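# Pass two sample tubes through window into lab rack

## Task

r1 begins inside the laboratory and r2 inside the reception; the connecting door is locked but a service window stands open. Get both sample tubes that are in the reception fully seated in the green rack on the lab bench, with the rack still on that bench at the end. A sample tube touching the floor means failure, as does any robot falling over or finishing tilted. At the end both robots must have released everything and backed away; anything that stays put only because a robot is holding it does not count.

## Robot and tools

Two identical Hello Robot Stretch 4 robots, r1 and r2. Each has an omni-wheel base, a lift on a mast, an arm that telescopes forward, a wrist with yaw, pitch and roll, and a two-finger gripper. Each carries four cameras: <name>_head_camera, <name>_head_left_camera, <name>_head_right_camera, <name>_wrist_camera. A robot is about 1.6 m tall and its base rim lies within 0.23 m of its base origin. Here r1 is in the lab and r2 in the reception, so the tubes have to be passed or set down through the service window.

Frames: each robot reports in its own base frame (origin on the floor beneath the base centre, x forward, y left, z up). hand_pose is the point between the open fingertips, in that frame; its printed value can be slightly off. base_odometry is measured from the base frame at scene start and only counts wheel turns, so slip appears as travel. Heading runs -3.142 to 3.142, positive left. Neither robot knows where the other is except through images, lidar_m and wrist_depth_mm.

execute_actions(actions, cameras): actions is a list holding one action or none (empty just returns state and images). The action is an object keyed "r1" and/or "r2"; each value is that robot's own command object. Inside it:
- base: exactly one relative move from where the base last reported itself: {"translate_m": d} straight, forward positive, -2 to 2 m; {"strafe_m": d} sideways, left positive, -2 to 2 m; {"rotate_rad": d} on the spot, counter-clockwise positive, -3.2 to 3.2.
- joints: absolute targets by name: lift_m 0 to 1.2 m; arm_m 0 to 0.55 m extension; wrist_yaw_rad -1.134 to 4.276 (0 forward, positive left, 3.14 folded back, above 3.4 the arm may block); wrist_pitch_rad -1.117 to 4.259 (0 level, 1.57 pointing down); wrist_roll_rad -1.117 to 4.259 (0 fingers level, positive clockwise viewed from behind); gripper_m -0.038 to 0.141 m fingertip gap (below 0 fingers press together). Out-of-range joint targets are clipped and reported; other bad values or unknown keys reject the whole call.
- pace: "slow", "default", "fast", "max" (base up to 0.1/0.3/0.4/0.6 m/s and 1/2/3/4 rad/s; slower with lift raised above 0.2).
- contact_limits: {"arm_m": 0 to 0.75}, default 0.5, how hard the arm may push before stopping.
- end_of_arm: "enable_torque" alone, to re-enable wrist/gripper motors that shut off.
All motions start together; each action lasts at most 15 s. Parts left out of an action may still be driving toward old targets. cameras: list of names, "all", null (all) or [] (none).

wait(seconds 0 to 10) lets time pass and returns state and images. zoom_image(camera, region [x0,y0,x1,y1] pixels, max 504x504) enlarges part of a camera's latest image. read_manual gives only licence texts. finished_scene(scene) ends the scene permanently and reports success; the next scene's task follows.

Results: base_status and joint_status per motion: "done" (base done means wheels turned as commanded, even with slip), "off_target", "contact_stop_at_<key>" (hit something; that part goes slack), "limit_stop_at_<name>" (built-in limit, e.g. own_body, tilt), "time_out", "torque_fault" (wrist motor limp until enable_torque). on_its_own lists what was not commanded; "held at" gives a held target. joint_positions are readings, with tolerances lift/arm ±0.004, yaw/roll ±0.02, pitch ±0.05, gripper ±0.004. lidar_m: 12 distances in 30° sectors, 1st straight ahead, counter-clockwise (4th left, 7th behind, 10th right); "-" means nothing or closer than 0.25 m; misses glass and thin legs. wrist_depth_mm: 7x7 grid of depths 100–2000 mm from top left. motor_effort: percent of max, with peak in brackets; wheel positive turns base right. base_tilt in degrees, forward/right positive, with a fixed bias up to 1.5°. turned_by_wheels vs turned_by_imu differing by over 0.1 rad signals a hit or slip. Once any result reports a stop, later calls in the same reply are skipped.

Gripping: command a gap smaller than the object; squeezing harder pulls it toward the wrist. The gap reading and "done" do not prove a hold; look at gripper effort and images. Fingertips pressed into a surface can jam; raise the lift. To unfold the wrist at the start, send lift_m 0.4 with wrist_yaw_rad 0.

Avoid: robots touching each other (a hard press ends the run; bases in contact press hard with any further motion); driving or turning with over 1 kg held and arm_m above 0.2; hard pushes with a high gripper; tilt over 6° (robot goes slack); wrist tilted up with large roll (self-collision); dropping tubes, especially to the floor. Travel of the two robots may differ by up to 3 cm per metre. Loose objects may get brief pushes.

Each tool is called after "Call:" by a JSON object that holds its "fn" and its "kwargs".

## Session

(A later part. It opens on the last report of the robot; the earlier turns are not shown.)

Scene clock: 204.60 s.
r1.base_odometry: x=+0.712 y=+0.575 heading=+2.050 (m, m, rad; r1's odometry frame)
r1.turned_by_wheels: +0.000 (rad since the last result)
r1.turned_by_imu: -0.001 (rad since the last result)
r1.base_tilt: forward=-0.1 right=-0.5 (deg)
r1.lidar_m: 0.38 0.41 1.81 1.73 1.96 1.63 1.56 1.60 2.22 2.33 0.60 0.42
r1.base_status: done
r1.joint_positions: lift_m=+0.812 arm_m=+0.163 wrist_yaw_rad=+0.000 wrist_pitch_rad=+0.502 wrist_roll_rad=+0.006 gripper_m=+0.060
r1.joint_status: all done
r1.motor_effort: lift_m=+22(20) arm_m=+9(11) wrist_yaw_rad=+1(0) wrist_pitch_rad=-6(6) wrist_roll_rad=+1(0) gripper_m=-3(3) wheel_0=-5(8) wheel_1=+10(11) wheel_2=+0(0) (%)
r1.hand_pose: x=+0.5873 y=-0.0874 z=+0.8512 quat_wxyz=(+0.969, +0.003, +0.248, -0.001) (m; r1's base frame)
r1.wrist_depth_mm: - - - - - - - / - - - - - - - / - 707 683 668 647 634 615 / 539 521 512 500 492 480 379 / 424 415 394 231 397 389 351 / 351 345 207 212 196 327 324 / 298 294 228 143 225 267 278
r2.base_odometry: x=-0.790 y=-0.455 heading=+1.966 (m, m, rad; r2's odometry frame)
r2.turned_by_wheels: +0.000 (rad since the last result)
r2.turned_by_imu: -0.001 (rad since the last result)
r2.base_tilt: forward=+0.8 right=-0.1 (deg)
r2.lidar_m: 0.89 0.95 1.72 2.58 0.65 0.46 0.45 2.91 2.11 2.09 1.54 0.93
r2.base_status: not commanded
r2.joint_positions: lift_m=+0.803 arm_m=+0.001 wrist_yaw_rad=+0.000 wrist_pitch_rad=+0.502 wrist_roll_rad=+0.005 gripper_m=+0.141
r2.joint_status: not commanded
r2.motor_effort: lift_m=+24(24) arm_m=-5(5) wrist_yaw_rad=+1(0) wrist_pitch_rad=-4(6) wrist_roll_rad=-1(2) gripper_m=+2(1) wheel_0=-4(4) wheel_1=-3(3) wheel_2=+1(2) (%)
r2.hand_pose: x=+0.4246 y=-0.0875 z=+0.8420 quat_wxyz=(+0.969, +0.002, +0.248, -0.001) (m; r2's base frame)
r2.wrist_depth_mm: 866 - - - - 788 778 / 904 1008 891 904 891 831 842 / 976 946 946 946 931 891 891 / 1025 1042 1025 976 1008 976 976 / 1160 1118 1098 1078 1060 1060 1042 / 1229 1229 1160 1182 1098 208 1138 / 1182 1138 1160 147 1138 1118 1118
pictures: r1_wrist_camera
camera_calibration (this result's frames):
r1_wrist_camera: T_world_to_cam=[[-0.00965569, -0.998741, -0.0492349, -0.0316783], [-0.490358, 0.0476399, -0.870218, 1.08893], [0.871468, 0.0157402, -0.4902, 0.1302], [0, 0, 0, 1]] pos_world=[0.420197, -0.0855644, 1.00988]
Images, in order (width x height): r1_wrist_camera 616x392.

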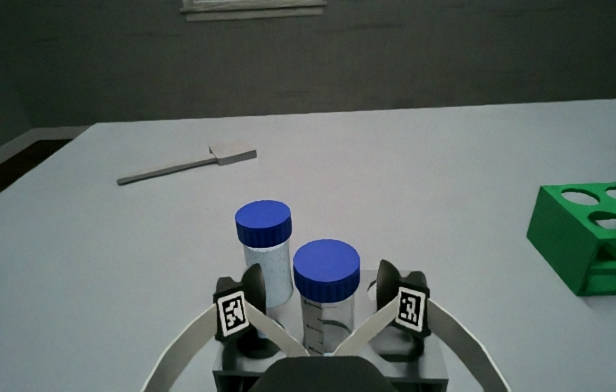

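Call:
{"fn": "execute_actions", "kwargs": {"actions": [{"r1":{"joints":{"gripper_m":0.005},"pace":"slow"}}], "cameras": []}}

Call:
{"fn": "execute_actions", "kwargs": {"actions": [{"r1":{"joints":{"lift_m":0.92},"pace":"slow"}}], "cameras": ["r1_wrist_camera"]}}

Call:
{"fn": "execute_actions", "kwargs": {"actions": [{"r1":{"base":{"strafe_m":-0.294},"joints":{"arm_m":0.326},"pace":"slow"}}], "cameras": []}}

Call:
{"fn": "execute_actions", "kwargs": {"actions": [{"r1":{"joints":{"lift_m":0.86},"pace":"slow"}}], "cameras": ["r1_wrist_camera"]}}

Scene clock: 214.83 s.
r1.base_odometry: x=+0.712 y=+0.575 heading=+2.050 (m, m, rad; r1's odometry frame)
r1.turned_by_wheels: +0.000 (rad since the last result)
r1.turned_by_imu: -0.001 (rad since the last result)
r1.base_tilt: forward=+0.0 right=-0.4 (deg)
r1.lidar_m: 0.40 0.42 1.80 1.75 1.98 1.63 1.56 1.61 2.25 2.34 0.59 0.42
r1.base_status: not commanded
r1.joint_positions: lift_m=+0.812 arm_m=+0.163 wrist_yaw_rad=+0.000 wrist_pitch_rad=+0.502 wrist_roll_rad=+0.006 gripper_m=+0.005
r1.joint_status: all done
r1.motor_effort: lift_m=+22(22) arm_m=+9(9) wrist_yaw_rad=+0(1) wrist_pitch_rad=-7(7) wrist_roll_rad=+2(0) gripper_m=-11(10) wheel_0=-4(4) wheel_1=+10(10) wheel_2=+0(0) (%)
r1.hand_pose: x=+0.5873 y=-0.0874 z=+0.8512 quat_wxyz=(+0.969, +0.003, +0.248, -0.001) (m; r1's base frame)
r1.wrist_depth_mm: - - - - - - - / - - - - - - - / - 707 683 661 647 634 615 / 539 521 512 504 492 480 382 / 424 415 394 226 394 387 353 / 349 343 203 200 191 325 322 / 298 287 221 154 213 266 279
r2.base_odometry: x=-0.790 y=-0.455 heading=+1.966 (m, m, rad; r2's odometry frame)
r2.turned_by_wheels: +0.000 (rad since the last result)
r2.turned_by_imu: -0.001 (rad since the last result)
r2.base_tilt: forward=+0.9 right=-0.1 (deg)
r2.lidar_m: 0.89 0.95 1.65 2.59 0.64 0.46 0.46 2.89 2.14 2.08 1.52 0.94
r2.base_status: not commanded
r2.joint_positions: lift_m=+0.803 arm_m=+0.001 wrist_yaw_rad=+0.000 wrist_pitch_rad=+0.502 wrist_roll_rad=+0.005 gripper_m=+0.141
r2.joint_status: not commanded
r2.motor_effort: lift_m=+24(24) arm_m=-4(4) wrist_yaw_rad=+0(0) wrist_pitch_rad=-4(4) wrist_roll_rad=+0(1) gripper_m=-1(2) wheel_0=-4(4) wheel_1=-3(3) wheel_2=+2(2) (%)
r2.hand_pose: x=+0.4246 y=-0.0875 z=+0.8420 quat_wxyz=(+0.969, +0.002, +0.248, -0.001) (m; r2's base frame)
r2.wrist_depth_mm: 842 - - - - 798 788 / 904 1008 891 904 866 831 831 / 976 976 946 946 917 904 891 / 1042 1060 1042 1008 976 960 976 / 1138 1138 1078 1098 1078 1078 1060 / 1255 1229 1182 1182 1160 208 1138 / 1205 1160 1160 147 1138 1098 1118
pictures: none
No camera images: the call's "cameras" was empty. Leave "cameras" out to get every camera's image.

Scene clock: 216.60 s.
r1.base_odometry: x=+0.712 y=+0.575 heading=+2.050 (m, m, rad; r1's odometry frame)
r1.turned_by_wheels: +0.000 (rad since the last result)
r1.turned_by_imu: +0.000 (rad since the last result)
r1.base_tilt: forward=-0.1 right=-0.3 (deg)
r1.lidar_m: 0.38 0.41 1.78 1.73 1.96 1.62 1.56 1.62 2.23 2.32 0.59 0.41
r1.base_status: not commanded
r1.joint_positions: lift_m=+0.920 arm_m=+0.163 wrist_yaw_rad=+0.000 wrist_pitch_rad=+0.502 wrist_roll_rad=+0.006 gripper_m=+0.005
r1.joint_status: all done
r1.motor_effort: lift_m=+22(24) arm_m=+9(9) wrist_yaw_rad=+1(1) wrist_pitch_rad=-7(8) wrist_roll_rad=+0(0) gripper_m=-14(13) wheel_0=-5(5) wheel_1=+10(9) wheel_2=+0(0) (%)
r1.hand_pose: x=+0.5873 y=-0.0874 z=+0.9592 quat_wxyz=(+0.969, +0.003, +0.248, -0.001) (m; r1's base frame)
r1.wrist_depth_mm: - - - - - - - / - - - - - - - / - - - - - - - / - 750 732 715 707 691 676 / 634 597 585 559 564 559 554 / 504 492 203 200 191 455 399 / 427 410 394 154 402 382 387
r2.base_odometry: x=-0.790 y=-0.455 heading=+1.966 (m, m, rad; r2's odometry frame)
r2.turned_by_wheels: +0.000 (rad since the last result)
r2.turned_by_imu: +0.000 (rad since the last result)
r2.base_tilt: forward=+0.9 right=+0.0 (deg)
r2.lidar_m: 0.89 0.95 1.72 2.59 0.63 0.46 0.45 2.92 2.14 2.08 1.51 0.93
r2.base_status: not commanded
r2.joint_positions: lift_m=+0.803 arm_m=+0.001 wrist_yaw_rad=+0.000 wrist_pitch_rad=+0.502 wrist_roll_rad=+0.005 gripper_m=+0.141
r2.joint_status: not commanded
r2.motor_effort: lift_m=+24(25) arm_m=-5(5) wrist_yaw_rad=+0(1) wrist_pitch_rad=-5(5) wrist_roll_rad=-1(1) gripper_m=-1(3) wheel_0=-4(4) wheel_1=-3(3) wheel_2=+2(1) (%)
r2.hand_pose: x=+0.4246 y=-0.0875 z=+0.8420 quat_wxyz=(+0.969, +0.002, +0.248, -0.001) (m; r2's base frame)
r2.wrist_depth_mm: 878 - - - - 798 788 / 891 1008 891 917 904 842 842 / 976 946 946 931 931 917 904 / 1042 1042 1025 1008 976 976 960 / 1160 1098 1118 1060 1078 1042 1042 / 1281 1205 1160 1182 1160 208 1160 / 1182 1138 1118 147 1160 1118 1138
pictures: r1_wrist_camera
camera_calibration (this result's frames):
r1_wrist_camera: T_world_to_cam=[[-0.00966127, -0.998741, -0.049234, -0.0263605], [-0.490452, 0.0476401, -0.870165, 1.18289], [0.871414, 0.01574, -0.490295, 0.183234], [0, 0, 0, 1]] pos_world=[0.420224, -0.0855644, 1.11785]
Images, in order (width x height): r1_wrist_camera 616x392.

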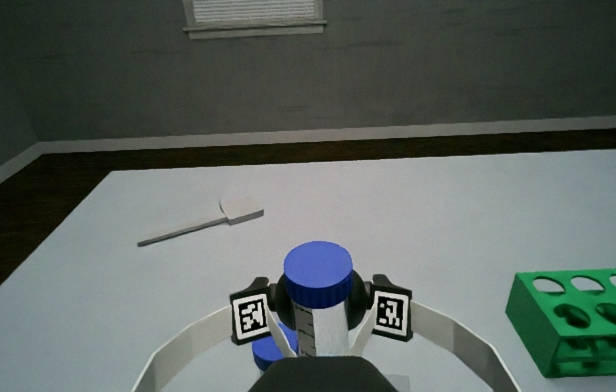

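Scene clock: 220.70 s.
r1.base_odometry: x=+0.972 y=+0.710 heading=+2.050 (m, m, rad; r1's odometry frame)
r1.turned_by_wheels: +0.000 (rad since the last result)
r1.turned_by_imu: -0.001 (rad since the last result)
r1.base_tilt: forward=+0.0 right=-0.4 (deg)
r1.lidar_m: 0.39 0.41 0.58 2.05 2.24 1.65 1.55 1.62 2.14 2.04 0.58 0.42
r1.base_status: done
r1.joint_positions: lift_m=+0.920 arm_m=+0.325 wrist_yaw_rad=+0.000 wrist_pitch_rad=+0.502 wrist_roll_rad=+0.006 gripper_m=+0.005
r1.joint_status: all done
r1.motor_effort: lift_m=+22(22) arm_m=+8(10) wrist_yaw_rad=+1(0) wrist_pitch_rad=-7(7) wrist_roll_rad=+1(1) gripper_m=-11(10) wheel_0=+5(7) wheel_1=-9(12) wheel_2=+0(0) (%)
r1.hand_pose: x=+0.7483 y=-0.0874 z=+0.9592 quat_wxyz=(+0.969, +0.003, +0.248, -0.001) (m; r1's base frame)
r1.wrist_depth_mm: - - - - - - - / - - - - - - - / - - - - - - - / - - - - - 691 676 / 603 597 585 559 564 559 549 / 500 496 204 200 191 466 462 / 430 413 404 154 402 382 399
r2.base_odometry: x=-0.790 y=-0.455 heading=+1.966 (m, m, rad; r2's odometry frame)
r2.turned_by_wheels: +0.000 (rad since the last result)
r2.turned_by_imu: -0.001 (rad since the last result)
r2.base_tilt: forward=+0.8 right=-0.2 (deg)
r2.lidar_m: 0.89 0.96 1.70 2.58 0.64 0.48 0.46 2.91 2.13 2.10 1.51 0.92
r2.base_status: not commanded
r2.joint_positions: lift_m=+0.803 arm_m=+0.001 wrist_yaw_rad=+0.000 wrist_pitch_rad=+0.502 wrist_roll_rad=+0.005 gripper_m=+0.141
r2.joint_status: not commanded
r2.motor_effort: lift_m=+24(24) arm_m=-5(5) wrist_yaw_rad=+1(1) wrist_pitch_rad=-5(5) wrist_roll_rad=+1(1) gripper_m=-2(1) wheel_0=-4(4) wheel_1=-3(3) wheel_2=+1(1) (%)
r2.hand_pose: x=+0.4246 y=-0.0875 z=+0.8420 quat_wxyz=(+0.969, +0.002, +0.248, -0.001) (m; r2's base frame)
r2.wrist_depth_mm: 842 - - - - 798 788 / 917 991 891 904 904 831 831 / 960 960 931 931 917 904 891 / 1042 1008 1008 991 976 991 960 / 1138 1098 1118 1098 1042 1078 1060 / 1255 1182 1182 1205 1138 208 1138 / 1182 1138 1160 147 1118 1118 1138
pictures: none
No camera images: the call's "cameras" was empty. Leave "cameras" out to get every camera's image.

Scene clock: 222.07 s.
r1.base_odometry: x=+0.972 y=+0.710 heading=+2.050 (m, m, rad; r1's odometry frame)
r1.turned_by_wheels: +0.000 (rad since the last result)
r1.turned_by_imu: +0.000 (rad since the last result)
r1.base_tilt: forward=-0.2 right=-0.4 (deg)
r1.lidar_m: 0.39 0.41 0.59 2.02 2.25 1.63 1.56 1.63 2.13 2.03 0.59 0.42
r1.base_status: not commanded
r1.joint_positions: lift_m=+0.860 arm_m=+0.325 wrist_yaw_rad=+0.000 wrist_pitch_rad=+0.498 wrist_roll_rad=+0.006 gripper_m=+0.005
r1.joint_status: all done
r1.motor_effort: lift_m=+15(18) arm_m=+8(8) wrist_yaw_rad=+1(1) wrist_pitch_rad=+4(6) wrist_roll_rad=+1(1) gripper_m=-10(11) wheel_0=+5(5) wheel_1=-9(9) wheel_2=+0(0) (%)
r1.hand_pose: x=+0.7488 y=-0.0874 z=+0.9007 quat_wxyz=(+0.969, +0.003, +0.247, -0.001) (m; r1's base frame)
r1.wrist_depth_mm: - - - - - - - / - - - - - - - / - - - - - - - / 647 634 621 609 597 585 574 / 512 504 496 452 480 473 462 / 421 418 195 206 191 397 389 / 359 347 340 154 338 322 336
r2.base_odometry: x=-0.790 y=-0.455 heading=+1.966 (m, m, rad; r2's odometry frame)
r2.turned_by_wheels: +0.000 (rad since the last result)
r2.turned_by_imu: +0.000 (rad since the last result)
r2.base_tilt: forward=+0.9 right=-0.1 (deg)
r2.lidar_m: 0.88 0.95 1.71 2.59 0.62 0.47 0.45 2.90 2.13 2.10 1.52 0.93
r2.base_status: not commanded
r2.joint_positions: lift_m=+0.803 arm_m=+0.001 wrist_yaw_rad=+0.000 wrist_pitch_rad=+0.502 wrist_roll_rad=+0.005 gripper_m=+0.141
r2.joint_status: not commanded
r2.motor_effort: lift_m=+24(24) arm_m=-4(4) wrist_yaw_rad=+1(0) wrist_pitch_rad=-5(5) wrist_roll_rad=-1(1) gripper_m=+0(0) wheel_0=-4(4) wheel_1=-3(3) wheel_2=+1(2) (%)
r2.hand_pose: x=+0.4246 y=-0.0875 z=+0.8420 quat_wxyz=(+0.969, +0.002, +0.248, -0.001) (m; r2's base frame)
r2.wrist_depth_mm: 854 - - - - 798 788 / 904 991 904 904 866 842 842 / 946 960 946 931 931 917 891 / 1042 1042 1008 991 1008 976 960 / 1138 1118 1098 1078 1060 1098 1060 / 1205 1205 1182 1205 1138 208 1160 / 1182 1138 1160 147 1138 1138 1138
pictures: r1_wrist_camera
camera_calibration (this result's frames):
r1_wrist_camera: T_world_to_cam=[[-0.00948249, -0.99874, -0.04927, -0.0277796], [-0.487208, 0.0476427, -0.871986, 1.21048], [0.873235, 0.0157361, -0.487046, 0.0095017], [0, 0, 0, 1]] pos_world=[0.581196, -0.0855649, 1.05878]
Images, in order (width x height): r1_wrist_camera 616x392.

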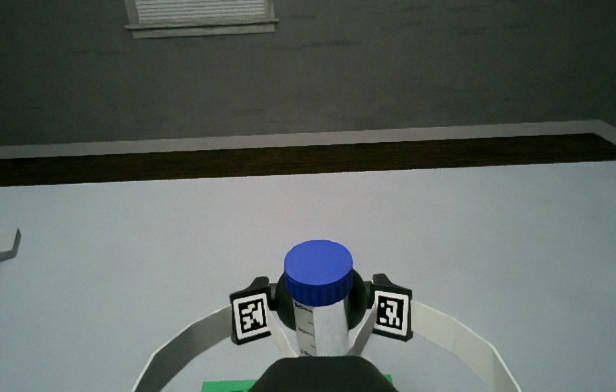

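Call:
{"fn": "execute_actions", "kwargs": {"actions": [{"r1":{"joints":{"lift_m":0.885},"pace":"slow"}}], "cameras": []}}

Call:
{"fn": "execute_actions", "kwargs": {"actions": [{"r1":{"base":{"strafe_m":0.013},"joints":{"arm_m":0.314},"pace":"slow"}}], "cameras": []}}

Call:
{"fn": "execute_actions", "kwargs": {"actions": [{"r1":{"joints":{"lift_m":0.868},"pace":"slow"}}], "cameras": ["r1_wrist_camera"]}}

Scene clock: 227.53 s.
r1.base_odometry: x=+0.972 y=+0.710 heading=+2.050 (m, m, rad; r1's odometry frame)
r1.turned_by_wheels: +0.000 (rad since the last result)
r1.turned_by_imu: -0.001 (rad since the last result)
r1.base_tilt: forward=-0.1 right=-0.3 (deg)
r1.lidar_m: 0.41 0.43 0.59 2.03 2.26 1.62 1.55 1.63 2.15 2.01 0.60 0.44
r1.base_status: not commanded
r1.joint_positions: lift_m=+0.885 arm_m=+0.325 wrist_yaw_rad=+0.000 wrist_pitch_rad=+0.502 wrist_roll_rad=+0.006 gripper_m=+0.005
r1.joint_status: all done
r1.motor_effort: lift_m=+22(23) arm_m=+8(8) wrist_yaw_rad=+1(2) wrist_pitch_rad=-6(8) wrist_roll_rad=+1(1) gripper_m=-11(12) wheel_0=+5(5) wheel_1=-9(9) wheel_2=+0(0) (%)
r1.hand_pose: x=+0.7483 y=-0.0874 z=+0.9242 quat_wxyz=(+0.969, +0.003, +0.248, -0.001) (m; r1's base frame)
r1.wrist_depth_mm: - - - - - - - / - - - - - - - / - - - - - - - / 691 676 661 640 634 621 609 / 544 535 525 480 508 500 496 / 452 445 203 200 191 421 418 / 387 370 364 154 359 343 359
r2.base_odometry: x=-0.790 y=-0.455 heading=+1.966 (m, m, rad; r2's odometry frame)
r2.turned_by_wheels: +0.000 (rad since the last result)
r2.turned_by_imu: -0.001 (rad since the last result)
r2.base_tilt: forward=+1.0 right=-0.2 (deg)
r2.lidar_m: 0.88 0.94 1.70 2.59 0.64 0.46 0.44 2.93 2.17 2.09 1.50 0.90
r2.base_status: not commanded
r2.joint_positions: lift_m=+0.803 arm_m=+0.001 wrist_yaw_rad=+0.000 wrist_pitch_rad=+0.502 wrist_roll_rad=+0.005 gripper_m=+0.141
r2.joint_status: not commanded
r2.motor_effort: lift_m=+25(24) arm_m=-4(5) wrist_yaw_rad=+1(0) wrist_pitch_rad=-5(5) wrist_roll_rad=-2(1) gripper_m=-2(3) wheel_0=-4(4) wheel_1=-3(3) wheel_2=+1(1) (%)
r2.hand_pose: x=+0.4246 y=-0.0875 z=+0.8420 quat_wxyz=(+0.969, +0.002, +0.248, -0.001) (m; r2's base frame)
r2.wrist_depth_mm: 854 - - - - 798 788 / 904 991 904 904 891 831 831 / 960 960 931 917 917 904 891 / 1042 1042 1008 991 976 976 960 / 1138 1098 1078 1098 1060 1060 1060 / 1229 1205 1182 1182 1138 208 1138 / 1160 1160 1138 147 1118 1138 1138
pictures: none
No camera images: the call's "cameras" was empty. Leave "cameras" out to get every camera's image.

Scene clock: 228.50 s.
r1.base_odometry: x=+0.961 y=+0.704 heading=+2.050 (m, m, rad; r1's odometry frame)
r1.turned_by_wheels: +0.000 (rad since the last result)
r1.turned_by_imu: +0.000 (rad since the last result)
r1.base_tilt: forward=+0.1 right=-0.4 (deg)
r1.lidar_m: 0.39 0.43 0.58 2.02 2.25 1.63 1.56 1.62 2.15 2.04 0.60 0.42
r1.base_status: done
r1.joint_positions: lift_m=+0.885 arm_m=+0.316 wrist_yaw_rad=+0.000 wrist_pitch_rad=+0.502 wrist_roll_rad=+0.006 gripper_m=+0.005
r1.joint_status: all done
r1.motor_effort: lift_m=+22(22) arm_m=-9(9) wrist_yaw_rad=+1(1) wrist_pitch_rad=-7(7) wrist_roll_rad=+1(1) gripper_m=-12(12) wheel_0=-3(5) wheel_1=+7(10) wheel_2=+0(0) (%)
r1.hand_pose: x=+0.7393 y=-0.0874 z=+0.9242 quat_wxyz=(+0.969, +0.003, +0.248, -0.001) (m; r1's base frame)
r1.wrist_depth_mm: - - - - - - - / - - - - - - - / - - - - - - - / 691 676 661 647 634 621 609 / 544 535 525 480 508 500 496 / 452 445 203 200 191 418 415 / 387 373 364 154 362 343 359
r2.base_odometry: x=-0.790 y=-0.455 heading=+1.966 (m, m, rad; r2's odometry frame)
r2.turned_by_wheels: +0.000 (rad since the last result)
r2.turned_by_imu: +0.000 (rad since the last result)
r2.base_tilt: forward=+0.8 right=-0.2 (deg)
r2.lidar_m: 0.89 0.96 1.70 2.60 0.63 0.47 0.45 2.91 2.12 2.09 1.51 0.94
r2.base_status: not commanded
r2.joint_positions: lift_m=+0.803 arm_m=+0.001 wrist_yaw_rad=+0.000 wrist_pitch_rad=+0.502 wrist_roll_rad=+0.005 gripper_m=+0.141
r2.joint_status: not commanded
r2.motor_effort: lift_m=+24(25) arm_m=-5(5) wrist_yaw_rad=+0(0) wrist_pitch_rad=-5(6) wrist_roll_rad=+0(1) gripper_m=+0(1) wheel_0=-4(4) wheel_1=-3(3) wheel_2=+1(2) (%)
r2.hand_pose: x=+0.4246 y=-0.0875 z=+0.8420 quat_wxyz=(+0.969, +0.002, +0.248, -0.001) (m; r2's base frame)
r2.wrist_depth_mm: 854 - - - - 798 778 / 904 976 891 931 878 842 831 / 976 960 946 931 917 904 904 / 1042 1025 1025 1008 991 991 960 / 1160 1118 1098 1078 1078 1078 1060 / 1281 1182 1182 1182 1182 208 1138 / 1138 1160 1160 146 1118 1118 1138
pictures: none
No camera images: the call's "cameras" was empty. Leave "cameras" out to get every camera's image.

Scene clock: 229.37 s.
r1.base_odometry: x=+0.961 y=+0.704 heading=+2.050 (m, m, rad; r1's odometry frame)
r1.turned_by_wheels: +0.000 (rad since the last result)
r1.turned_by_imu: +0.000 (rad since the last result)
r1.base_tilt: forward=-0.1 right=-0.4 (deg)
r1.lidar_m: 0.40 0.43 0.60 2.01 2.25 1.64 1.56 1.62 2.15 2.05 0.59 0.43
r1.base_status: not commanded
r1.joint_positions: lift_m=+0.868 arm_m=+0.316 wrist_yaw_rad=+0.000 wrist_pitch_rad=+0.502 wrist_roll_rad=+0.006 gripper_m=+0.005
r1.joint_status: all done
r1.motor_effort: lift_m=+16(21) arm_m=-9(9) wrist_yaw_rad=+1(1) wrist_pitch_rad=-7(7) wrist_roll_rad=-2(1) gripper_m=-11(11) wheel_0=-4(4) wheel_1=+7(8) wheel_2=+0(0) (%)
r1.hand_pose: x=+0.7393 y=-0.0874 z=+0.9076 quat_wxyz=(+0.969, +0.003, +0.248, -0.001) (m; r1's base frame)
r1.wrist_depth_mm: - - - - - - - / - - - - - - - / - - - - - - - / 654 640 627 615 603 591 580 / 517 512 496 459 484 477 469 / 430 421 203 200 191 399 397 / 366 353 338 154 342 327 342
r2.base_odometry: x=-0.790 y=-0.455 heading=+1.966 (m, m, rad; r2's odometry frame)
r2.turned_by_wheels: +0.000 (rad since the last result)
r2.turned_by_imu: +0.000 (rad since the last result)
r2.base_tilt: forward=+0.8 right=-0.1 (deg)
r2.lidar_m: 0.91 0.96 1.69 2.58 0.64 0.47 0.46 2.90 2.14 2.10 1.50 0.94
r2.base_status: not commanded
r2.joint_positions: lift_m=+0.803 arm_m=+0.001 wrist_yaw_rad=+0.000 wrist_pitch_rad=+0.502 wrist_roll_rad=+0.005 gripper_m=+0.141
r2.joint_status: not commanded
r2.motor_effort: lift_m=+24(24) arm_m=-5(4) wrist_yaw_rad=+1(0) wrist_pitch_rad=-5(5) wrist_roll_rad=-1(1) gripper_m=+2(1) wheel_0=-4(4) wheel_1=-3(3) wheel_2=+1(1) (%)
r2.hand_pose: x=+0.4246 y=-0.0875 z=+0.8420 quat_wxyz=(+0.969, +0.002, +0.248, -0.001) (m; r2's base frame)
r2.wrist_depth_mm: 854 - - - - 798 798 / 891 991 904 878 891 831 842 / 960 931 946 931 917 904 904 / 1060 1042 1025 991 991 976 960 / 1138 1160 1078 1078 1078 1060 1060 / 1205 1205 1160 1205 1138 208 1138 / 1182 1138 1138 147 1160 1118 1138
pictures: r1_wrist_camera
camera_calibration (this result's frames):
r1_wrist_camera: T_world_to_cam=[[-0.00966507, -0.998741, -0.049234, -0.0274268], [-0.490454, 0.0476419, -0.870164, 1.21263], [0.871413, 0.0157368, -0.490297, 0.0254572], [0, 0, 0, 1]] pos_world=[0.57229, -0.0855648, 1.06632]
Images, in order (width x height): r1_wrist_camera 616x392.

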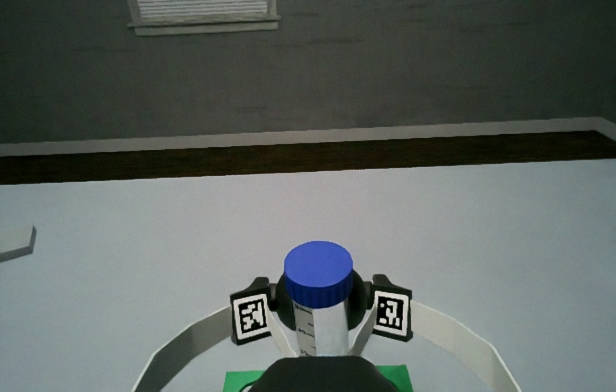

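Call:
{"fn": "execute_actions", "kwargs": {"actions": [{"r1":{"joints":{"lift_m":0.848},"pace":"slow"}}], "cameras": ["r1_wrist_camera"]}}

Scene clock: 233.50 s.
r1.base_odometry: x=+0.961 y=+0.704 heading=+2.050 (m, m, rad; r1's odometry frame)
r1.turned_by_wheels: +0.000 (rad since the last result)
r1.turned_by_imu: -0.001 (rad since the last result)
r1.base_tilt: forward=-0.1 right=-0.3 (deg)
r1.lidar_m: 0.39 0.41 0.58 2.03 2.24 1.63 1.55 1.62 2.14 2.04 0.58 0.43
r1.base_status: not commanded
r1.joint_positions: lift_m=+0.848 arm_m=+0.316 wrist_yaw_rad=+0.000 wrist_pitch_rad=+0.502 wrist_roll_rad=+0.006 gripper_m=+0.005
r1.joint_status: all done
r1.motor_effort: lift_m=+16(7) arm_m=-9(8) wrist_yaw_rad=+1(0) wrist_pitch_rad=-7(8) wrist_roll_rad=+0(1) gripper_m=-12(11) wheel_0=-4(3) wheel_1=+7(7) wheel_2=+0(0) (%)
r1.hand_pose: x=+0.7393 y=-0.0874 z=+0.8876 quat_wxyz=(+0.969, +0.003, +0.248, -0.001) (m; r1's base frame)
r1.wrist_depth_mm: - - - - - - - / - - - - - - - / - - - - - - - / 609 597 585 574 559 549 539 / 484 477 466 427 452 445 439 / 399 394 195 200 191 373 370 / 342 329 315 153 263 304 319
r2.base_odometry: x=-0.790 y=-0.455 heading=+1.966 (m, m, rad; r2's odometry frame)
r2.turned_by_wheels: +0.000 (rad since the last result)
r2.turned_by_imu: -0.001 (rad since the last result)
r2.base_tilt: forward=+0.9 right=+0.0 (deg)
r2.lidar_m: 0.89 0.94 1.68 2.59 0.64 0.46 0.45 2.91 2.12 2.09 1.53 0.94
r2.base_status: not commanded
r2.joint_positions: lift_m=+0.803 arm_m=+0.001 wrist_yaw_rad=+0.000 wrist_pitch_rad=+0.502 wrist_roll_rad=+0.005 gripper_m=+0.141
r2.joint_status: not commanded
r2.motor_effort: lift_m=+24(25) arm_m=-5(5) wrist_yaw_rad=+0(1) wrist_pitch_rad=-4(5) wrist_roll_rad=+0(0) gripper_m=-1(0) wheel_0=-4(4) wheel_1=-3(3) wheel_2=+1(2) (%)
r2.hand_pose: x=+0.4246 y=-0.0875 z=+0.8420 quat_wxyz=(+0.969, +0.002, +0.248, -0.001) (m; r2's base frame)
r2.wrist_depth_mm: 854 - - - - 788 788 / 891 1008 917 891 891 831 842 / 946 946 960 931 931 917 904 / 1042 1042 991 991 991 976 960 / 1138 1138 1098 1098 1060 1060 1042 / 1229 1205 1160 1182 1118 208 1118 / 1205 1138 1160 147 1138 1118 1118
pictures: r1_wrist_camera
camera_calibration (this result's frames):
r1_wrist_camera: T_world_to_cam=[[-0.00965516, -0.998741, -0.0492339, -0.0284162], [-0.490455, 0.047637, -0.870164, 1.19523], [0.871413, 0.0157454, -0.490297, 0.015654], [0, 0, 0, 1]] pos_world=[0.572289, -0.0855639, 1.04632]
Images, in order (width x height): r1_wrist_camera 616x392.

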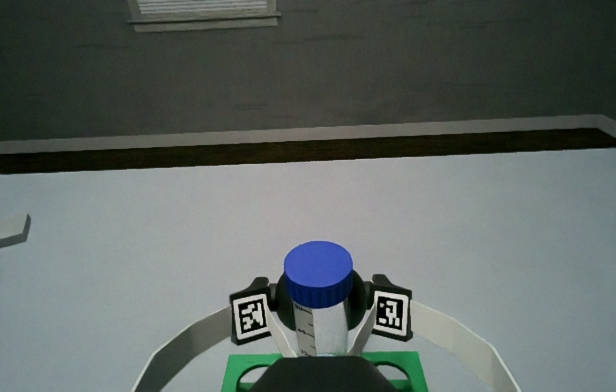

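In. Continue.

Call:
{"fn": "execute_actions", "kwargs": {"actions": [{"r1":{"joints":{"lift_m":0.817},"pace":"slow"}}], "cameras": ["r1_wrist_camera"]}}

Call:
{"fn": "execute_actions", "kwargs": {"actions": [{"r1":{"joints":{"gripper_m":0.06},"pace":"slow"}}], "cameras": []}}

Call:
{"fn": "execute_actions", "kwargs": {"actions": [{"r1":{"joints":{"arm_m":0.03},"pace":"slow"}}], "cameras": []}}

Call:
{"fn": "execute_actions", "kwargs": {"actions": [{"r1":{"base":{"strafe_m":0.315}}}], "cameras": ["r1_wrist_camera"]}}

Scene clock: 238.33 s.
r1.base_odometry: x=+0.961 y=+0.704 heading=+2.050 (m, m, rad; r1's odometry frame)
r1.turned_by_wheels: +0.000 (rad since the last result)
r1.turned_by_imu: -0.001 (rad since the last result)
r1.base_tilt: forward=-0.2 right=-0.3 (deg)
r1.lidar_m: 0.39 0.42 0.59 2.02 2.26 1.62 1.57 1.63 2.17 2.03 0.60 0.43
r1.base_status: not commanded
r1.joint_positions: lift_m=+0.817 arm_m=+0.316 wrist_yaw_rad=+0.000 wrist_pitch_rad=+0.502 wrist_roll_rad=+0.006 gripper_m=+0.005
r1.joint_status: all done
r1.motor_effort: lift_m=+16(22) arm_m=-9(9) wrist_yaw_rad=+0(1) wrist_pitch_rad=-7(7) wrist_roll_rad=+0(0) gripper_m=-11(13) wheel_0=-4(4) wheel_1=+8(8) wheel_2=+0(0) (%)
r1.hand_pose: x=+0.7393 y=-0.0874 z=+0.8566 quat_wxyz=(+0.969, +0.003, +0.248, -0.001) (m; r1's base frame)
r1.wrist_depth_mm: - - - - - - - / - - - - - - - / - - - - - 640 634 / 539 535 521 512 500 488 480 / 433 424 415 382 402 394 392 / 357 351 203 200 191 332 329 / 304 293 224 154 218 272 285
r2.base_odometry: x=-0.790 y=-0.455 heading=+1.966 (m, m, rad; r2's odometry frame)
r2.turned_by_wheels: +0.000 (rad since the last result)
r2.turned_by_imu: -0.001 (rad since the last result)
r2.base_tilt: forward=+0.9 right=-0.1 (deg)
r2.lidar_m: 0.89 0.96 1.70 2.57 0.65 0.46 0.46 2.90 2.14 2.09 1.54 0.91
r2.base_status: not commanded
r2.joint_positions: lift_m=+0.803 arm_m=+0.001 wrist_yaw_rad=+0.000 wrist_pitch_rad=+0.502 wrist_roll_rad=+0.005 gripper_m=+0.141
r2.joint_status: not commanded
r2.motor_effort: lift_m=+24(24) arm_m=-4(5) wrist_yaw_rad=+0(0) wrist_pitch_rad=-4(5) wrist_roll_rad=+0(2) gripper_m=-1(2) wheel_0=-4(4) wheel_1=-3(3) wheel_2=+2(1) (%)
r2.hand_pose: x=+0.4246 y=-0.0875 z=+0.8420 quat_wxyz=(+0.969, +0.002, +0.248, -0.001) (m; r2's base frame)
r2.wrist_depth_mm: 842 - - - - 798 778 / 878 991 891 917 891 831 820 / 960 946 931 931 917 917 891 / 1025 1025 991 1008 976 976 960 / 1138 1098 1098 1118 1098 1025 1042 / 1255 1160 1138 1182 1098 208 1138 / 1160 1160 1182 147 1138 1098 1118
pictures: r1_wrist_camera
camera_calibration (this result's frames):
r1_wrist_camera: T_world_to_cam=[[-0.00965524, -0.998741, -0.0492339, -0.0299425], [-0.490455, 0.047637, -0.870164, 1.16825], [0.871413, 0.0157454, -0.490297, 0.000454912], [0, 0, 0, 1]] pos_world=[0.572288, -0.0855639, 1.01532]
Images, in order (width x height): r1_wrist_camera 616x392.

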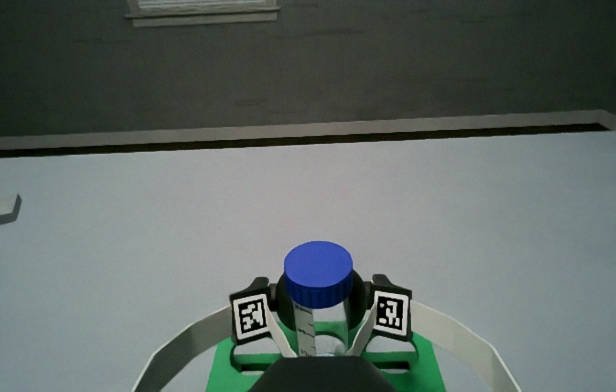

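Scene clock: 240.57 s.
r1.base_odometry: x=+0.961 y=+0.704 heading=+2.050 (m, m, rad; r1's odometry frame)
r1.turned_by_wheels: +0.000 (rad since the last result)
r1.turned_by_imu: -0.001 (rad since the last result)
r1.base_tilt: forward=-0.1 right=-0.4 (deg)
r1.lidar_m: 0.40 0.42 0.61 2.04 2.26 1.61 1.54 1.61 2.13 2.04 0.59 0.42
r1.base_status: not commanded
r1.joint_positions: lift_m=+0.817 arm_m=+0.316 wrist_yaw_rad=+0.000 wrist_pitch_rad=+0.502 wrist_roll_rad=+0.006 gripper_m=+0.060
r1.joint_status: all done
r1.motor_effort: lift_m=+16(16) arm_m=-9(9) wrist_yaw_rad=+1(1) wrist_pitch_rad=-8(7) wrist_roll_rad=+3(1) gripper_m=-4(14) wheel_0=-3(3) wheel_1=+8(8) wheel_2=+0(0) (%)
r1.hand_pose: x=+0.7393 y=-0.0874 z=+0.8566 quat_wxyz=(+0.969, +0.003, +0.248, -0.001) (m; r1's base frame)
r1.wrist_depth_mm: - - - - - - - / - - - - - - - / - - - - - 640 627 / 539 535 521 512 500 492 480 / 430 424 415 407 404 397 392 / 357 351 208 206 197 332 327 / 304 300 236 143 224 278 283
r2.base_odometry: x=-0.790 y=-0.455 heading=+1.966 (m, m, rad; r2's odometry frame)
r2.turned_by_wheels: +0.000 (rad since the last result)
r2.turned_by_imu: -0.001 (rad since the last result)
r2.base_tilt: forward=+0.8 right=-0.3 (deg)
r2.lidar_m: 0.90 0.95 1.70 2.58 0.65 0.46 0.47 2.91 2.12 2.09 1.50 0.95
r2.base_status: not commanded
r2.joint_positions: lift_m=+0.803 arm_m=+0.001 wrist_yaw_rad=+0.000 wrist_pitch_rad=+0.502 wrist_roll_rad=+0.005 gripper_m=+0.141
r2.joint_status: not commanded
r2.motor_effort: lift_m=+24(24) arm_m=-4(4) wrist_yaw_rad=+0(1) wrist_pitch_rad=-5(5) wrist_roll_rad=+0(1) gripper_m=-2(1) wheel_0=-4(4) wheel_1=-3(3) wheel_2=+2(2) (%)
r2.hand_pose: x=+0.4246 y=-0.0875 z=+0.8420 quat_wxyz=(+0.969, +0.002, +0.248, -0.001) (m; r2's base frame)
r2.wrist_depth_mm: 854 - - - - 788 788 / 904 991 904 904 878 831 842 / 946 946 960 931 917 891 904 / 1060 1025 1008 1008 976 976 976 / 1160 1118 1098 1118 1060 1078 1042 / 1255 1229 1138 1182 1160 208 1138 / 1205 1138 1160 147 1138 1118 1138
pictures: none
No camera images: the call's "cameras" was empty. Leave "cameras" out to get every camera's image.

Scene clock: 244.70 s.
r1.base_odometry: x=+0.961 y=+0.704 heading=+2.050 (m, m, rad; r1's odometry frame)
r1.turned_by_wheels: +0.000 (rad since the last result)
r1.turned_by_imu: -0.001 (rad since the last result)
r1.base_tilt: forward=-0.1 right=-0.3 (deg)
r1.lidar_m: 0.39 0.40 0.57 2.03 2.27 1.62 1.56 1.64 2.13 2.04 0.59 0.42
r1.base_status: not commanded
r1.joint_positions: lift_m=+0.817 arm_m=+0.032 wrist_yaw_rad=+0.000 wrist_pitch_rad=+0.502 wrist_roll_rad=+0.006 gripper_m=+0.060
r1.joint_status: all done
r1.motor_effort: lift_m=+16(17) arm_m=-9(4) wrist_yaw_rad=+1(1) wrist_pitch_rad=-7(7) wrist_roll_rad=-1(0) gripper_m=-4(3) wheel_0=-4(3) wheel_1=+8(7) wheel_2=+0(0) (%)
r1.hand_pose: x=+0.4553 y=-0.0874 z=+0.8566 quat_wxyz=(+0.969, +0.003, +0.248, -0.001) (m; r1's base frame)
r1.wrist_depth_mm: - - - - - - - / - - - - - - - / 741 715 707 496 668 647 634 / 544 539 525 462 480 496 488 / 362 410 418 410 404 399 394 / 349 353 207 345 196 334 330 / 306 301 291 143 291 279 286
r2.base_odometry: x=-0.790 y=-0.455 heading=+1.966 (m, m, rad; r2's odometry frame)
r2.turned_by_wheels: +0.000 (rad since the last result)
r2.turned_by_imu: -0.001 (rad since the last result)
r2.base_tilt: forward=+1.1 right=-0.2 (deg)
r2.lidar_m: 0.90 0.97 1.72 2.59 0.63 0.47 0.44 2.92 2.12 2.09 1.50 0.92
r2.base_status: not commanded
r2.joint_positions: lift_m=+0.803 arm_m=+0.001 wrist_yaw_rad=+0.000 wrist_pitch_rad=+0.502 wrist_roll_rad=+0.005 gripper_m=+0.141
r2.joint_status: not commanded
r2.motor_effort: lift_m=+24(24) arm_m=-5(4) wrist_yaw_rad=+0(0) wrist_pitch_rad=-5(4) wrist_roll_rad=+0(1) gripper_m=+1(0) wheel_0=-4(4) wheel_1=-3(3) wheel_2=+2(1) (%)
r2.hand_pose: x=+0.4246 y=-0.0875 z=+0.8420 quat_wxyz=(+0.969, +0.002, +0.248, -0.001) (m; r2's base frame)
r2.wrist_depth_mm: 866 - - - - 788 788 / 904 991 891 904 891 854 854 / 976 960 946 931 904 904 904 / 1060 1042 1025 991 976 960 976 / 1160 1098 1098 1078 1060 1078 1042 / 1281 1229 1160 1182 1160 208 1160 / 1182 1160 1160 147 1138 1098 1118
pictures: none
No camera images: the call's "cameras" was empty. Leave "cameras" out to get every camera's image.

Scene clock: 247.07 s.
r1.base_odometry: x=+0.682 y=+0.559 heading=+2.050 (m, m, rad; r1's odometry frame)
r1.turned_by_wheels: +0.000 (rad since the last result)
r1.turned_by_imu: +0.000 (rad since the last result)
r1.base_tilt: forward=-0.2 right=-0.3 (deg)
r1.lidar_m: 0.41 0.41 1.75 1.70 1.96 1.61 1.56 1.63 2.25 2.36 0.59 0.44
r1.base_status: done
r1.joint_positions: lift_m=+0.817 arm_m=+0.032 wrist_yaw_rad=+0.000 wrist_pitch_rad=+0.502 wrist_roll_rad=+0.006 gripper_m=+0.060
r1.joint_status: not commanded
r1.motor_effort: lift_m=+17(17) arm_m=-8(9) wrist_yaw_rad=+0(1) wrist_pitch_rad=-7(8) wrist_roll_rad=-1(2) gripper_m=-4(4) wheel_0=-2(10) wheel_1=+5(13) wheel_2=+0(1) (%)
r1.hand_pose: x=+0.4553 y=-0.0874 z=+0.8566 quat_wxyz=(+0.969, +0.003, +0.248, -0.001) (m; r1's base frame)
r1.wrist_depth_mm: - - - - - - - / - - - - - - - / - 732 699 683 668 647 484 / 554 539 525 392 480 492 449 / 433 427 421 373 343 399 394 / 359 353 207 343 196 334 330 / 306 301 290 143 290 279 286
r2.base_odometry: x=-0.790 y=-0.455 heading=+1.966 (m, m, rad; r2's odometry frame)
r2.turned_by_wheels: +0.000 (rad since the last result)
r2.turned_by_imu: -0.001 (rad since the last result)
r2.base_tilt: forward=+0.9 right=-0.1 (deg)
r2.lidar_m: 0.89 0.93 1.70 2.58 0.64 0.45 0.45 2.91 2.12 2.11 1.50 0.93
r2.base_status: not commanded
r2.joint_positions: lift_m=+0.803 arm_m=+0.001 wrist_yaw_rad=+0.000 wrist_pitch_rad=+0.502 wrist_roll_rad=+0.005 gripper_m=+0.141
r2.joint_status: not commanded
r2.motor_effort: lift_m=+24(24) arm_m=-5(4) wrist_yaw_rad=+0(0) wrist_pitch_rad=-3(4) wrist_roll_rad=-1(1) gripper_m=+2(5) wheel_0=-4(4) wheel_1=-3(3) wheel_2=+1(2) (%)
r2.hand_pose: x=+0.4246 y=-0.0875 z=+0.8420 quat_wxyz=(+0.969, +0.002, +0.248, -0.001) (m; r2's base frame)
r2.wrist_depth_mm: 854 - - - - 788 788 / 891 976 904 904 878 842 831 / 976 946 931 931 917 904 904 / 1060 1025 1008 1008 991 1008 960 / 1138 1118 1118 1078 1060 1060 1042 / 1255 1205 1182 1182 1160 208 1138 / 1160 1160 1160 147 1138 1098 1118
pictures: r1_wrist_camera
camera_calibration (this result's frames):
r1_wrist_camera: T_world_to_cam=[[-0.00966462, -0.998741, -0.0492322, -0.0326852], [-0.490615, 0.0476372, -0.870073, 1.02889], [0.871323, 0.0157451, -0.490458, 0.248115], [0, 0, 0, 1]] pos_world=[0.288284, -0.0855639, 1.01529]
Images, in order (width x height): r1_wrist_camera 616x392.

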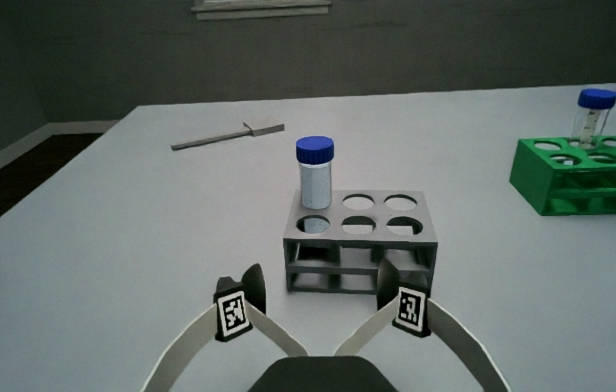

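Call:
{"fn": "execute_actions", "kwargs": {"actions": [{"r1":{"joints":{"arm_m":0.2,"lift_m":0.812},"base":{"strafe_m":0.004},"pace":"slow"}}], "cameras": ["r1_wrist_camera"]}}

Scene clock: 252.00 s.
r1.base_odometry: x=+0.679 y=+0.557 heading=+2.050 (m, m, rad; r1's odometry frame)
r1.turned_by_wheels: +0.000 (rad since the last result)
r1.turned_by_imu: -0.001 (rad since the last result)
r1.base_tilt: forward=-0.1 right=-0.3 (deg)
r1.lidar_m: 0.39 0.43 1.75 1.70 1.94 1.61 1.57 1.62 2.25 2.37 0.57 0.42
r1.base_status: done
r1.joint_positions: lift_m=+0.812 arm_m=+0.198 wrist_yaw_rad=+0.000 wrist_pitch_rad=+0.502 wrist_roll_rad=+0.006 gripper_m=+0.060
r1.joint_status: all done
r1.motor_effort: lift_m=+16(17) arm_m=+8(11) wrist_yaw_rad=+1(1) wrist_pitch_rad=-7(7) wrist_roll_rad=+1(1) gripper_m=-5(2) wheel_0=-6(8) wheel_1=+7(9) wheel_2=+0(0) (%)
r1.hand_pose: x=+0.6222 y=-0.0874 z=+0.8516 quat_wxyz=(+0.969, +0.003, +0.248, -0.001) (m; r1's base frame)
r1.wrist_depth_mm: - - - - - - - / - - - - - - - / - 707 683 668 647 627 615 / 535 521 512 500 492 480 473 / 424 418 410 215 397 389 384 / 351 345 208 216 196 327 324 / 300 294 285 143 216 207 279
r2.base_odometry: x=-0.790 y=-0.455 heading=+1.966 (m, m, rad; r2's odometry frame)
r2.turned_by_wheels: +0.000 (rad since the last result)
r2.turned_by_imu: -0.001 (rad since the last result)
r2.base_tilt: forward=+0.9 right=-0.1 (deg)
r2.lidar_m: 0.86 0.92 1.69 2.60 0.62 0.45 0.45 2.90 2.14 2.09 1.49 0.91
r2.base_status: not commanded
r2.joint_positions: lift_m=+0.803 arm_m=+0.001 wrist_yaw_rad=+0.000 wrist_pitch_rad=+0.502 wrist_roll_rad=+0.005 gripper_m=+0.141
r2.joint_status: not commanded
r2.motor_effort: lift_m=+24(25) arm_m=-5(5) wrist_yaw_rad=+0(1) wrist_pitch_rad=-5(7) wrist_roll_rad=+0(1) gripper_m=+0(1) wheel_0=-4(4) wheel_1=-3(3) wheel_2=+2(1) (%)
r2.hand_pose: x=+0.4246 y=-0.0875 z=+0.8420 quat_wxyz=(+0.969, +0.002, +0.248, -0.001) (m; r2's base frame)
r2.wrist_depth_mm: 842 - - - - 798 778 / 891 991 904 904 878 820 842 / 960 946 946 917 917 917 891 / 1078 1025 1025 1008 1008 976 960 / 1138 1118 1078 1078 1078 1042 1060 / 1281 1205 1182 1205 1118 208 1160 / 1160 1138 1182 147 1118 1118 1118
pictures: r1_wrist_camera
camera_calibration (this result's frames):
r1_wrist_camera: T_world_to_cam=[[-0.00966463, -0.998741, -0.0492323, -0.0313168], [-0.490615, 0.0476373, -0.870073, 1.10646], [0.871323, 0.0157452, -0.490458, 0.100218], [0, 0, 0, 1]] pos_world=[0.45522, -0.0855639, 1.01031]
Images, in order (width x height): r1_wrist_camera 616x392.

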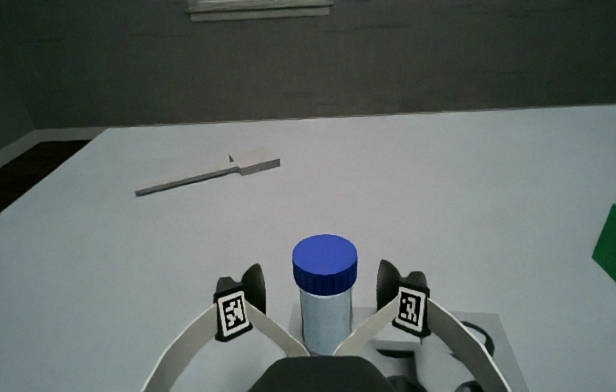

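Call:
{"fn": "execute_actions", "kwargs": {"actions": [{"r1":{"joints":{"arm_m":0.204},"pace":"slow"}}], "cameras": []}}

Call:
{"fn": "execute_actions", "kwargs": {"actions": [{"r1":{"joints":{"gripper_m":0.005},"pace":"slow"}}], "cameras": []}}

Call:
{"fn": "execute_actions", "kwargs": {"actions": [{"r1":{"joints":{"lift_m":0.91},"pace":"slow"}}], "cameras": ["r1_wrist_camera"]}}

Call:
{"fn": "execute_actions", "kwargs": {"actions": [{"r1":{"base":{"strafe_m":-0.318},"joints":{"arm_m":0.26},"pace":"slow"}}], "cameras": []}}

Call:
{"fn": "execute_actions", "kwargs": {"actions": [{"r1":{"joints":{"arm_m":0.28,"lift_m":0.88},"pace":"slow"}}], "cameras": ["r1_wrist_camera"]}}

Scene clock: 257.93 s.
r1.base_odometry: x=+0.679 y=+0.557 heading=+2.050 (m, m, rad; r1's odometry frame)
r1.turned_by_wheels: +0.000 (rad since the last result)
r1.turned_by_imu: -0.001 (rad since the last result)
r1.base_tilt: forward=+0.0 right=-0.5 (deg)
r1.lidar_m: 0.40 0.42 1.76 1.70 1.93 1.63 1.55 1.63 2.20 2.36 0.60 0.42
r1.base_status: not commanded
r1.joint_positions: lift_m=+0.812 arm_m=+0.202 wrist_yaw_rad=+0.000 wrist_pitch_rad=+0.502 wrist_roll_rad=+0.006 gripper_m=+0.060
r1.joint_status: all done
r1.motor_effort: lift_m=+16(16) arm_m=+8(8) wrist_yaw_rad=+1(1) wrist_pitch_rad=-8(8) wrist_roll_rad=+1(0) gripper_m=-3(3) wheel_0=-6(6) wheel_1=+8(7) wheel_2=+0(0) (%)
r1.hand_pose: x=+0.6262 y=-0.0874 z=+0.8516 quat_wxyz=(+0.969, +0.003, +0.248, -0.001) (m; r1's base frame)
r1.wrist_depth_mm: - - - - - - - / - - - - - - - / - 699 683 668 647 634 615 / 535 525 512 504 492 480 473 / 424 415 410 373 397 392 384 / 349 345 207 207 196 327 324 / 300 296 285 143 216 207 279
r2.base_odometry: x=-0.790 y=-0.455 heading=+1.966 (m, m, rad; r2's odometry frame)
r2.turned_by_wheels: +0.000 (rad since the last result)
r2.turned_by_imu: -0.001 (rad since the last result)
r2.base_tilt: forward=+0.9 right=+0.0 (deg)
r2.lidar_m: 0.90 0.97 1.69 2.59 0.66 0.46 0.44 2.90 2.10 2.08 1.52 0.94
r2.base_status: not commanded
r2.joint_positions: lift_m=+0.803 arm_m=+0.001 wrist_yaw_rad=+0.000 wrist_pitch_rad=+0.502 wrist_roll_rad=+0.005 gripper_m=+0.141
r2.joint_status: not commanded
r2.motor_effort: lift_m=+24(24) arm_m=-4(5) wrist_yaw_rad=+0(0) wrist_pitch_rad=-6(4) wrist_roll_rad=+0(1) gripper_m=-1(2) wheel_0=-4(4) wheel_1=-3(3) wheel_2=+2(1) (%)
r2.hand_pose: x=+0.4246 y=-0.0875 z=+0.8420 quat_wxyz=(+0.969, +0.002, +0.248, -0.001) (m; r2's base frame)
r2.wrist_depth_mm: 854 - - - - 798 798 / 904 976 917 917 866 842 831 / 946 960 946 931 931 904 904 / 1060 1025 1025 1025 976 960 960 / 1182 1138 1118 1098 1078 1078 1060 / 1255 1205 1182 1182 1160 208 1138 / 1182 1138 1160 147 1138 1118 1138
pictures: none
No camera images: the call's "cameras" was empty. Leave "cameras" out to get every camera's image.

Scene clock: 260.17 s.
r1.base_odometry: x=+0.679 y=+0.557 heading=+2.050 (m, m, rad; r1's odometry frame)
r1.turned_by_wheels: +0.000 (rad since the last result)
r1.turned_by_imu: -0.001 (rad since the last result)
r1.base_tilt: forward=-0.1 right=-0.4 (deg)
r1.lidar_m: 0.40 0.43 1.75 1.71 1.96 1.61 1.56 1.63 2.25 2.37 0.58 0.43
r1.base_status: not commanded
r1.joint_positions: lift_m=+0.812 arm_m=+0.202 wrist_yaw_rad=+0.000 wrist_pitch_rad=+0.502 wrist_roll_rad=+0.006 gripper_m=+0.005
r1.joint_status: all done
r1.motor_effort: lift_m=+16(16) arm_m=+8(8) wrist_yaw_rad=+1(1) wrist_pitch_rad=-8(7) wrist_roll_rad=+2(0) gripper_m=-11(11) wheel_0=-6(6) wheel_1=+8(7) wheel_2=+0(0) (%)
r1.hand_pose: x=+0.6262 y=-0.0874 z=+0.8516 quat_wxyz=(+0.969, +0.003, +0.249, -0.001) (m; r1's base frame)
r1.wrist_depth_mm: - - - - - - - / - - - - - - - / - 707 683 668 647 634 615 / 535 521 512 500 488 480 469 / 421 418 410 387 394 387 384 / 349 345 204 198 191 325 322 / 300 287 282 154 213 202 278
r2.base_odometry: x=-0.790 y=-0.455 heading=+1.966 (m, m, rad; r2's odometry frame)
r2.turned_by_wheels: +0.000 (rad since the last result)
r2.turned_by_imu: -0.001 (rad since the last result)
r2.base_tilt: forward=+0.8 right=-0.1 (deg)
r2.lidar_m: 0.90 0.96 1.70 2.59 0.64 0.46 0.45 2.92 2.13 2.09 1.50 0.93
r2.base_status: not commanded
r2.joint_positions: lift_m=+0.803 arm_m=+0.001 wrist_yaw_rad=+0.000 wrist_pitch_rad=+0.502 wrist_roll_rad=+0.005 gripper_m=+0.141
r2.joint_status: not commanded
r2.motor_effort: lift_m=+24(24) arm_m=-4(5) wrist_yaw_rad=+0(1) wrist_pitch_rad=-5(5) wrist_roll_rad=+0(1) gripper_m=+3(1) wheel_0=-4(4) wheel_1=-3(3) wheel_2=+1(2) (%)
r2.hand_pose: x=+0.4246 y=-0.0875 z=+0.8420 quat_wxyz=(+0.969, +0.002, +0.248, -0.001) (m; r2's base frame)
r2.wrist_depth_mm: 866 - - - - 798 788 / 904 1008 917 917 891 842 831 / 976 946 946 931 931 904 891 / 1060 1042 1025 1025 991 976 960 / 1138 1118 1098 1078 1060 1042 1042 / 1255 1182 1182 1182 1160 208 1160 / 1182 1138 1138 147 1138 1118 1118
pictures: none
No camera images: the call's "cameras" was empty. Leave "cameras" out to get every camera's image.

Scene clock: 261.87 s.
r1.base_odometry: x=+0.679 y=+0.557 heading=+2.050 (m, m, rad; r1's odometry frame)
r1.turned_by_wheels: +0.000 (rad since the last result)
r1.turned_by_imu: +0.000 (rad since the last result)
r1.base_tilt: forward=-0.1 right=-0.4 (deg)
r1.lidar_m: 0.39 0.42 1.75 1.69 1.95 1.63 1.55 1.64 2.25 2.38 0.59 0.42
r1.base_status: not commanded
r1.joint_positions: lift_m=+0.910 arm_m=+0.202 wrist_yaw_rad=+0.000 wrist_pitch_rad=+0.502 wrist_roll_rad=+0.006 gripper_m=+0.005
r1.joint_status: all done
r1.motor_effort: lift_m=+22(20) arm_m=+9(9) wrist_yaw_rad=+1(1) wrist_pitch_rad=-7(8) wrist_roll_rad=+1(2) gripper_m=-11(11) wheel_0=-6(5) wheel_1=+7(7) wheel_2=+0(0) (%)
r1.hand_pose: x=+0.6262 y=-0.0874 z=+0.9490 quat_wxyz=(+0.969, +0.003, +0.249, -0.001) (m; r1's base frame)
r1.wrist_depth_mm: - - - - - - - / - - - - - - - / - - - - - - - / - 732 707 691 683 668 661 / 1808 580 569 539 549 539 535 / 488 480 203 198 191 452 436 / 418 399 392 154 389 370 382
r2.base_odometry: x=-0.790 y=-0.455 heading=+1.966 (m, m, rad; r2's odometry frame)
r2.turned_by_wheels: +0.000 (rad since the last result)
r2.turned_by_imu: +0.000 (rad since the last result)
r2.base_tilt: forward=+0.7 right=+0.1 (deg)
r2.lidar_m: 0.90 0.95 1.70 2.58 0.66 0.47 0.45 2.93 2.14 2.10 1.51 0.94
r2.base_status: not commanded
r2.joint_positions: lift_m=+0.803 arm_m=+0.001 wrist_yaw_rad=+0.000 wrist_pitch_rad=+0.502 wrist_roll_rad=+0.005 gripper_m=+0.141
r2.joint_status: not commanded
r2.motor_effort: lift_m=+24(24) arm_m=-4(5) wrist_yaw_rad=+0(1) wrist_pitch_rad=-5(5) wrist_roll_rad=+0(2) gripper_m=-1(1) wheel_0=-4(4) wheel_1=-3(3) wheel_2=+1(2) (%)
r2.hand_pose: x=+0.4246 y=-0.0875 z=+0.8420 quat_wxyz=(+0.969, +0.002, +0.248, -0.001) (m; r2's base frame)
r2.wrist_depth_mm: 842 - - - - 798 788 / 878 976 891 904 891 831 842 / 960 946 946 917 904 917 891 / 1042 1042 1025 1008 1008 960 960 / 1138 1118 1098 1098 1060 1042 1025 / 1229 1182 1160 1160 1138 208 1138 / 1138 1138 1182 147 1138 1118 1138
pictures: r1_wrist_camera
camera_calibration (this result's frames):
r1_wrist_camera: T_world_to_cam=[[-0.00967732, -0.998741, -0.0492295, -0.026475], [-0.490845, 0.047637, -0.869944, 1.19322], [0.871193, 0.0157453, -0.490688, 0.14486], [0, 0, 0, 1]] pos_world=[0.459229, -0.0855639, 1.10781]
Images, in order (width x height): r1_wrist_camera 616x392.

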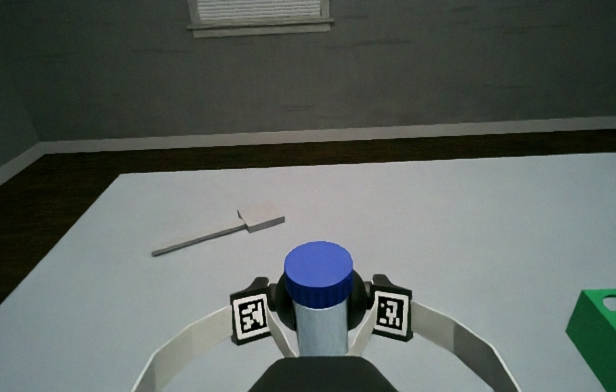

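Scene clock: 266.20 s.
r1.base_odometry: x=+0.960 y=+0.704 heading=+2.050 (m, m, rad; r1's odometry frame)
r1.turned_by_wheels: +0.000 (rad since the last result)
r1.turned_by_imu: -0.002 (rad since the last result)
r1.base_tilt: forward=-0.1 right=-0.3 (deg)
r1.lidar_m: 0.40 0.41 0.59 2.02 2.24 1.62 1.55 1.63 2.13 2.05 0.58 0.42
r1.base_status: done
r1.joint_positions: lift_m=+0.910 arm_m=+0.259 wrist_yaw_rad=+0.000 wrist_pitch_rad=+0.502 wrist_roll_rad=+0.006 gripper_m=+0.005
r1.joint_status: all done
r1.motor_effort: lift_m=+22(22) arm_m=+9(7) wrist_yaw_rad=+0(1) wrist_pitch_rad=-8(8) wrist_roll_rad=+0(1) gripper_m=-13(11) wheel_0=+5(12) wheel_1=-9(11) wheel_2=+0(1) (%)
r1.hand_pose: x=+0.6823 y=-0.0874 z=+0.9490 quat_wxyz=(+0.969, +0.003, +0.249, -0.001) (m; r1's base frame)
r1.wrist_depth_mm: - - - - - - - / - - - - - - - / - - - - - - - / 741 723 715 699 676 661 654 / 574 580 569 539 549 539 530 / 488 480 203 198 191 452 449 / 415 399 384 154 373 370 389
r2.base_odometry: x=-0.790 y=-0.455 heading=+1.966 (m, m, rad; r2's odometry frame)
r2.turned_by_wheels: +0.000 (rad since the last result)
r2.turned_by_imu: -0.001 (rad since the last result)
r2.base_tilt: forward=+0.9 right=-0.2 (deg)
r2.lidar_m: 0.90 0.96 1.69 2.60 0.63 0.47 0.45 2.91 2.10 2.10 1.52 0.93
r2.base_status: not commanded
r2.joint_positions: lift_m=+0.803 arm_m=+0.001 wrist_yaw_rad=+0.000 wrist_pitch_rad=+0.502 wrist_roll_rad=+0.005 gripper_m=+0.141
r2.joint_status: not commanded
r2.motor_effort: lift_m=+24(25) arm_m=-4(5) wrist_yaw_rad=+0(0) wrist_pitch_rad=-5(6) wrist_roll_rad=-1(2) gripper_m=+0(0) wheel_0=-4(4) wheel_1=-3(3) wheel_2=+1(2) (%)
r2.hand_pose: x=+0.4246 y=-0.0875 z=+0.8420 quat_wxyz=(+0.969, +0.002, +0.248, -0.001) (m; r2's base frame)
r2.wrist_depth_mm: 854 - - - - 788 788 / 878 976 891 904 891 831 842 / 976 960 946 931 931 904 904 / 1042 1025 1008 991 976 991 960 / 1118 1138 1118 1098 1078 1060 1042 / 1229 1182 1160 1205 1138 209 1160 / 1160 1160 1160 147 1160 1138 1118
pictures: none
No camera images: the call's "cameras" was empty. Leave "cameras" out to get every camera's image.

Scene clock: 267.37 s.
r1.base_odometry: x=+0.960 y=+0.704 heading=+2.050 (m, m, rad; r1's odometry frame)
r1.turned_by_wheels: +0.000 (rad since the last result)
r1.turned_by_imu: +0.000 (rad since the last result)
r1.base_tilt: forward=-0.2 right=-0.4 (deg)
r1.lidar_m: 0.39 0.44 0.58 2.00 2.24 1.60 1.56 1.62 2.15 2.05 0.60 0.43
r1.base_status: not commanded
r1.joint_positions: lift_m=+0.880 arm_m=+0.278 wrist_yaw_rad=+0.000 wrist_pitch_rad=+0.502 wrist_roll_rad=+0.006 gripper_m=+0.005
r1.joint_status: all done
r1.motor_effort: lift_m=+16(20) arm_m=+9(12) wrist_yaw_rad=+0(1) wrist_pitch_rad=-8(8) wrist_roll_rad=+1(0) gripper_m=-11(12) wheel_0=+6(6) wheel_1=-9(9) wheel_2=+0(0) (%)
r1.hand_pose: x=+0.7022 y=-0.0874 z=+0.9195 quat_wxyz=(+0.969, +0.003, +0.249, -0.001) (m; r1's base frame)
r1.wrist_depth_mm: - - - - - - - / - - - - - - - / - - - - - - - / 683 661 654 640 621 615 597 / 535 525 517 496 500 496 488 / 445 439 203 198 191 413 410 / 382 366 349 154 310 338 355
r2.base_odometry: x=-0.790 y=-0.455 heading=+1.966 (m, m, rad; r2's odometry frame)
r2.turned_by_wheels: +0.000 (rad since the last result)
r2.turned_by_imu: +0.000 (rad since the last result)
r2.base_tilt: forward=+0.8 right=-0.1 (deg)
r2.lidar_m: 0.88 0.95 1.71 2.59 0.63 0.46 0.44 2.91 2.13 2.10 1.51 0.92
r2.base_status: not commanded
r2.joint_positions: lift_m=+0.803 arm_m=+0.001 wrist_yaw_rad=+0.000 wrist_pitch_rad=+0.502 wrist_roll_rad=+0.005 gripper_m=+0.141
r2.joint_status: not commanded
r2.motor_effort: lift_m=+24(24) arm_m=-5(5) wrist_yaw_rad=+0(1) wrist_pitch_rad=-6(6) wrist_roll_rad=+1(1) gripper_m=-1(1) wheel_0=-4(4) wheel_1=-3(3) wheel_2=+1(1) (%)
r2.hand_pose: x=+0.4246 y=-0.0875 z=+0.8420 quat_wxyz=(+0.969, +0.002, +0.248, -0.001) (m; r2's base frame)
r2.wrist_depth_mm: 842 - - - - 788 788 / 891 991 891 891 891 854 820 / 976 946 931 931 917 917 891 / 1060 1042 1008 1008 1008 991 976 / 1160 1118 1138 1098 1060 1060 1042 / 1255 1205 1182 1182 1138 207 1138 / 1182 1118 1138 147 1160 1098 1118
pictures: r1_wrist_camera
camera_calibration (this result's frames):
r1_wrist_camera: T_world_to_cam=[[-0.0096791, -0.998741, -0.0492291, -0.0271937], [-0.490875, 0.0476369, -0.869927, 1.20482], [0.871176, 0.0157452, -0.490718, 0.0641976], [0, 0, 0, 1]] pos_world=[0.535224, -0.0855639, 1.07827]
Images, in order (width x height): r1_wrist_camera 616x392.

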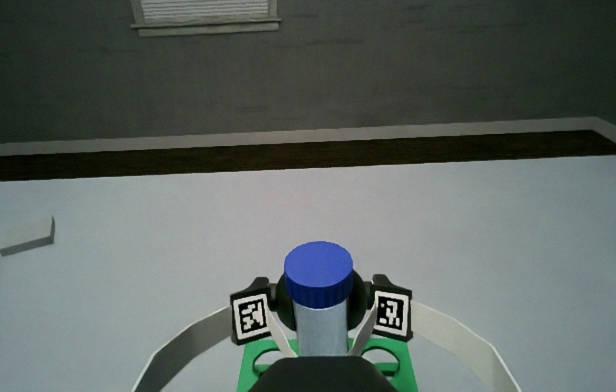

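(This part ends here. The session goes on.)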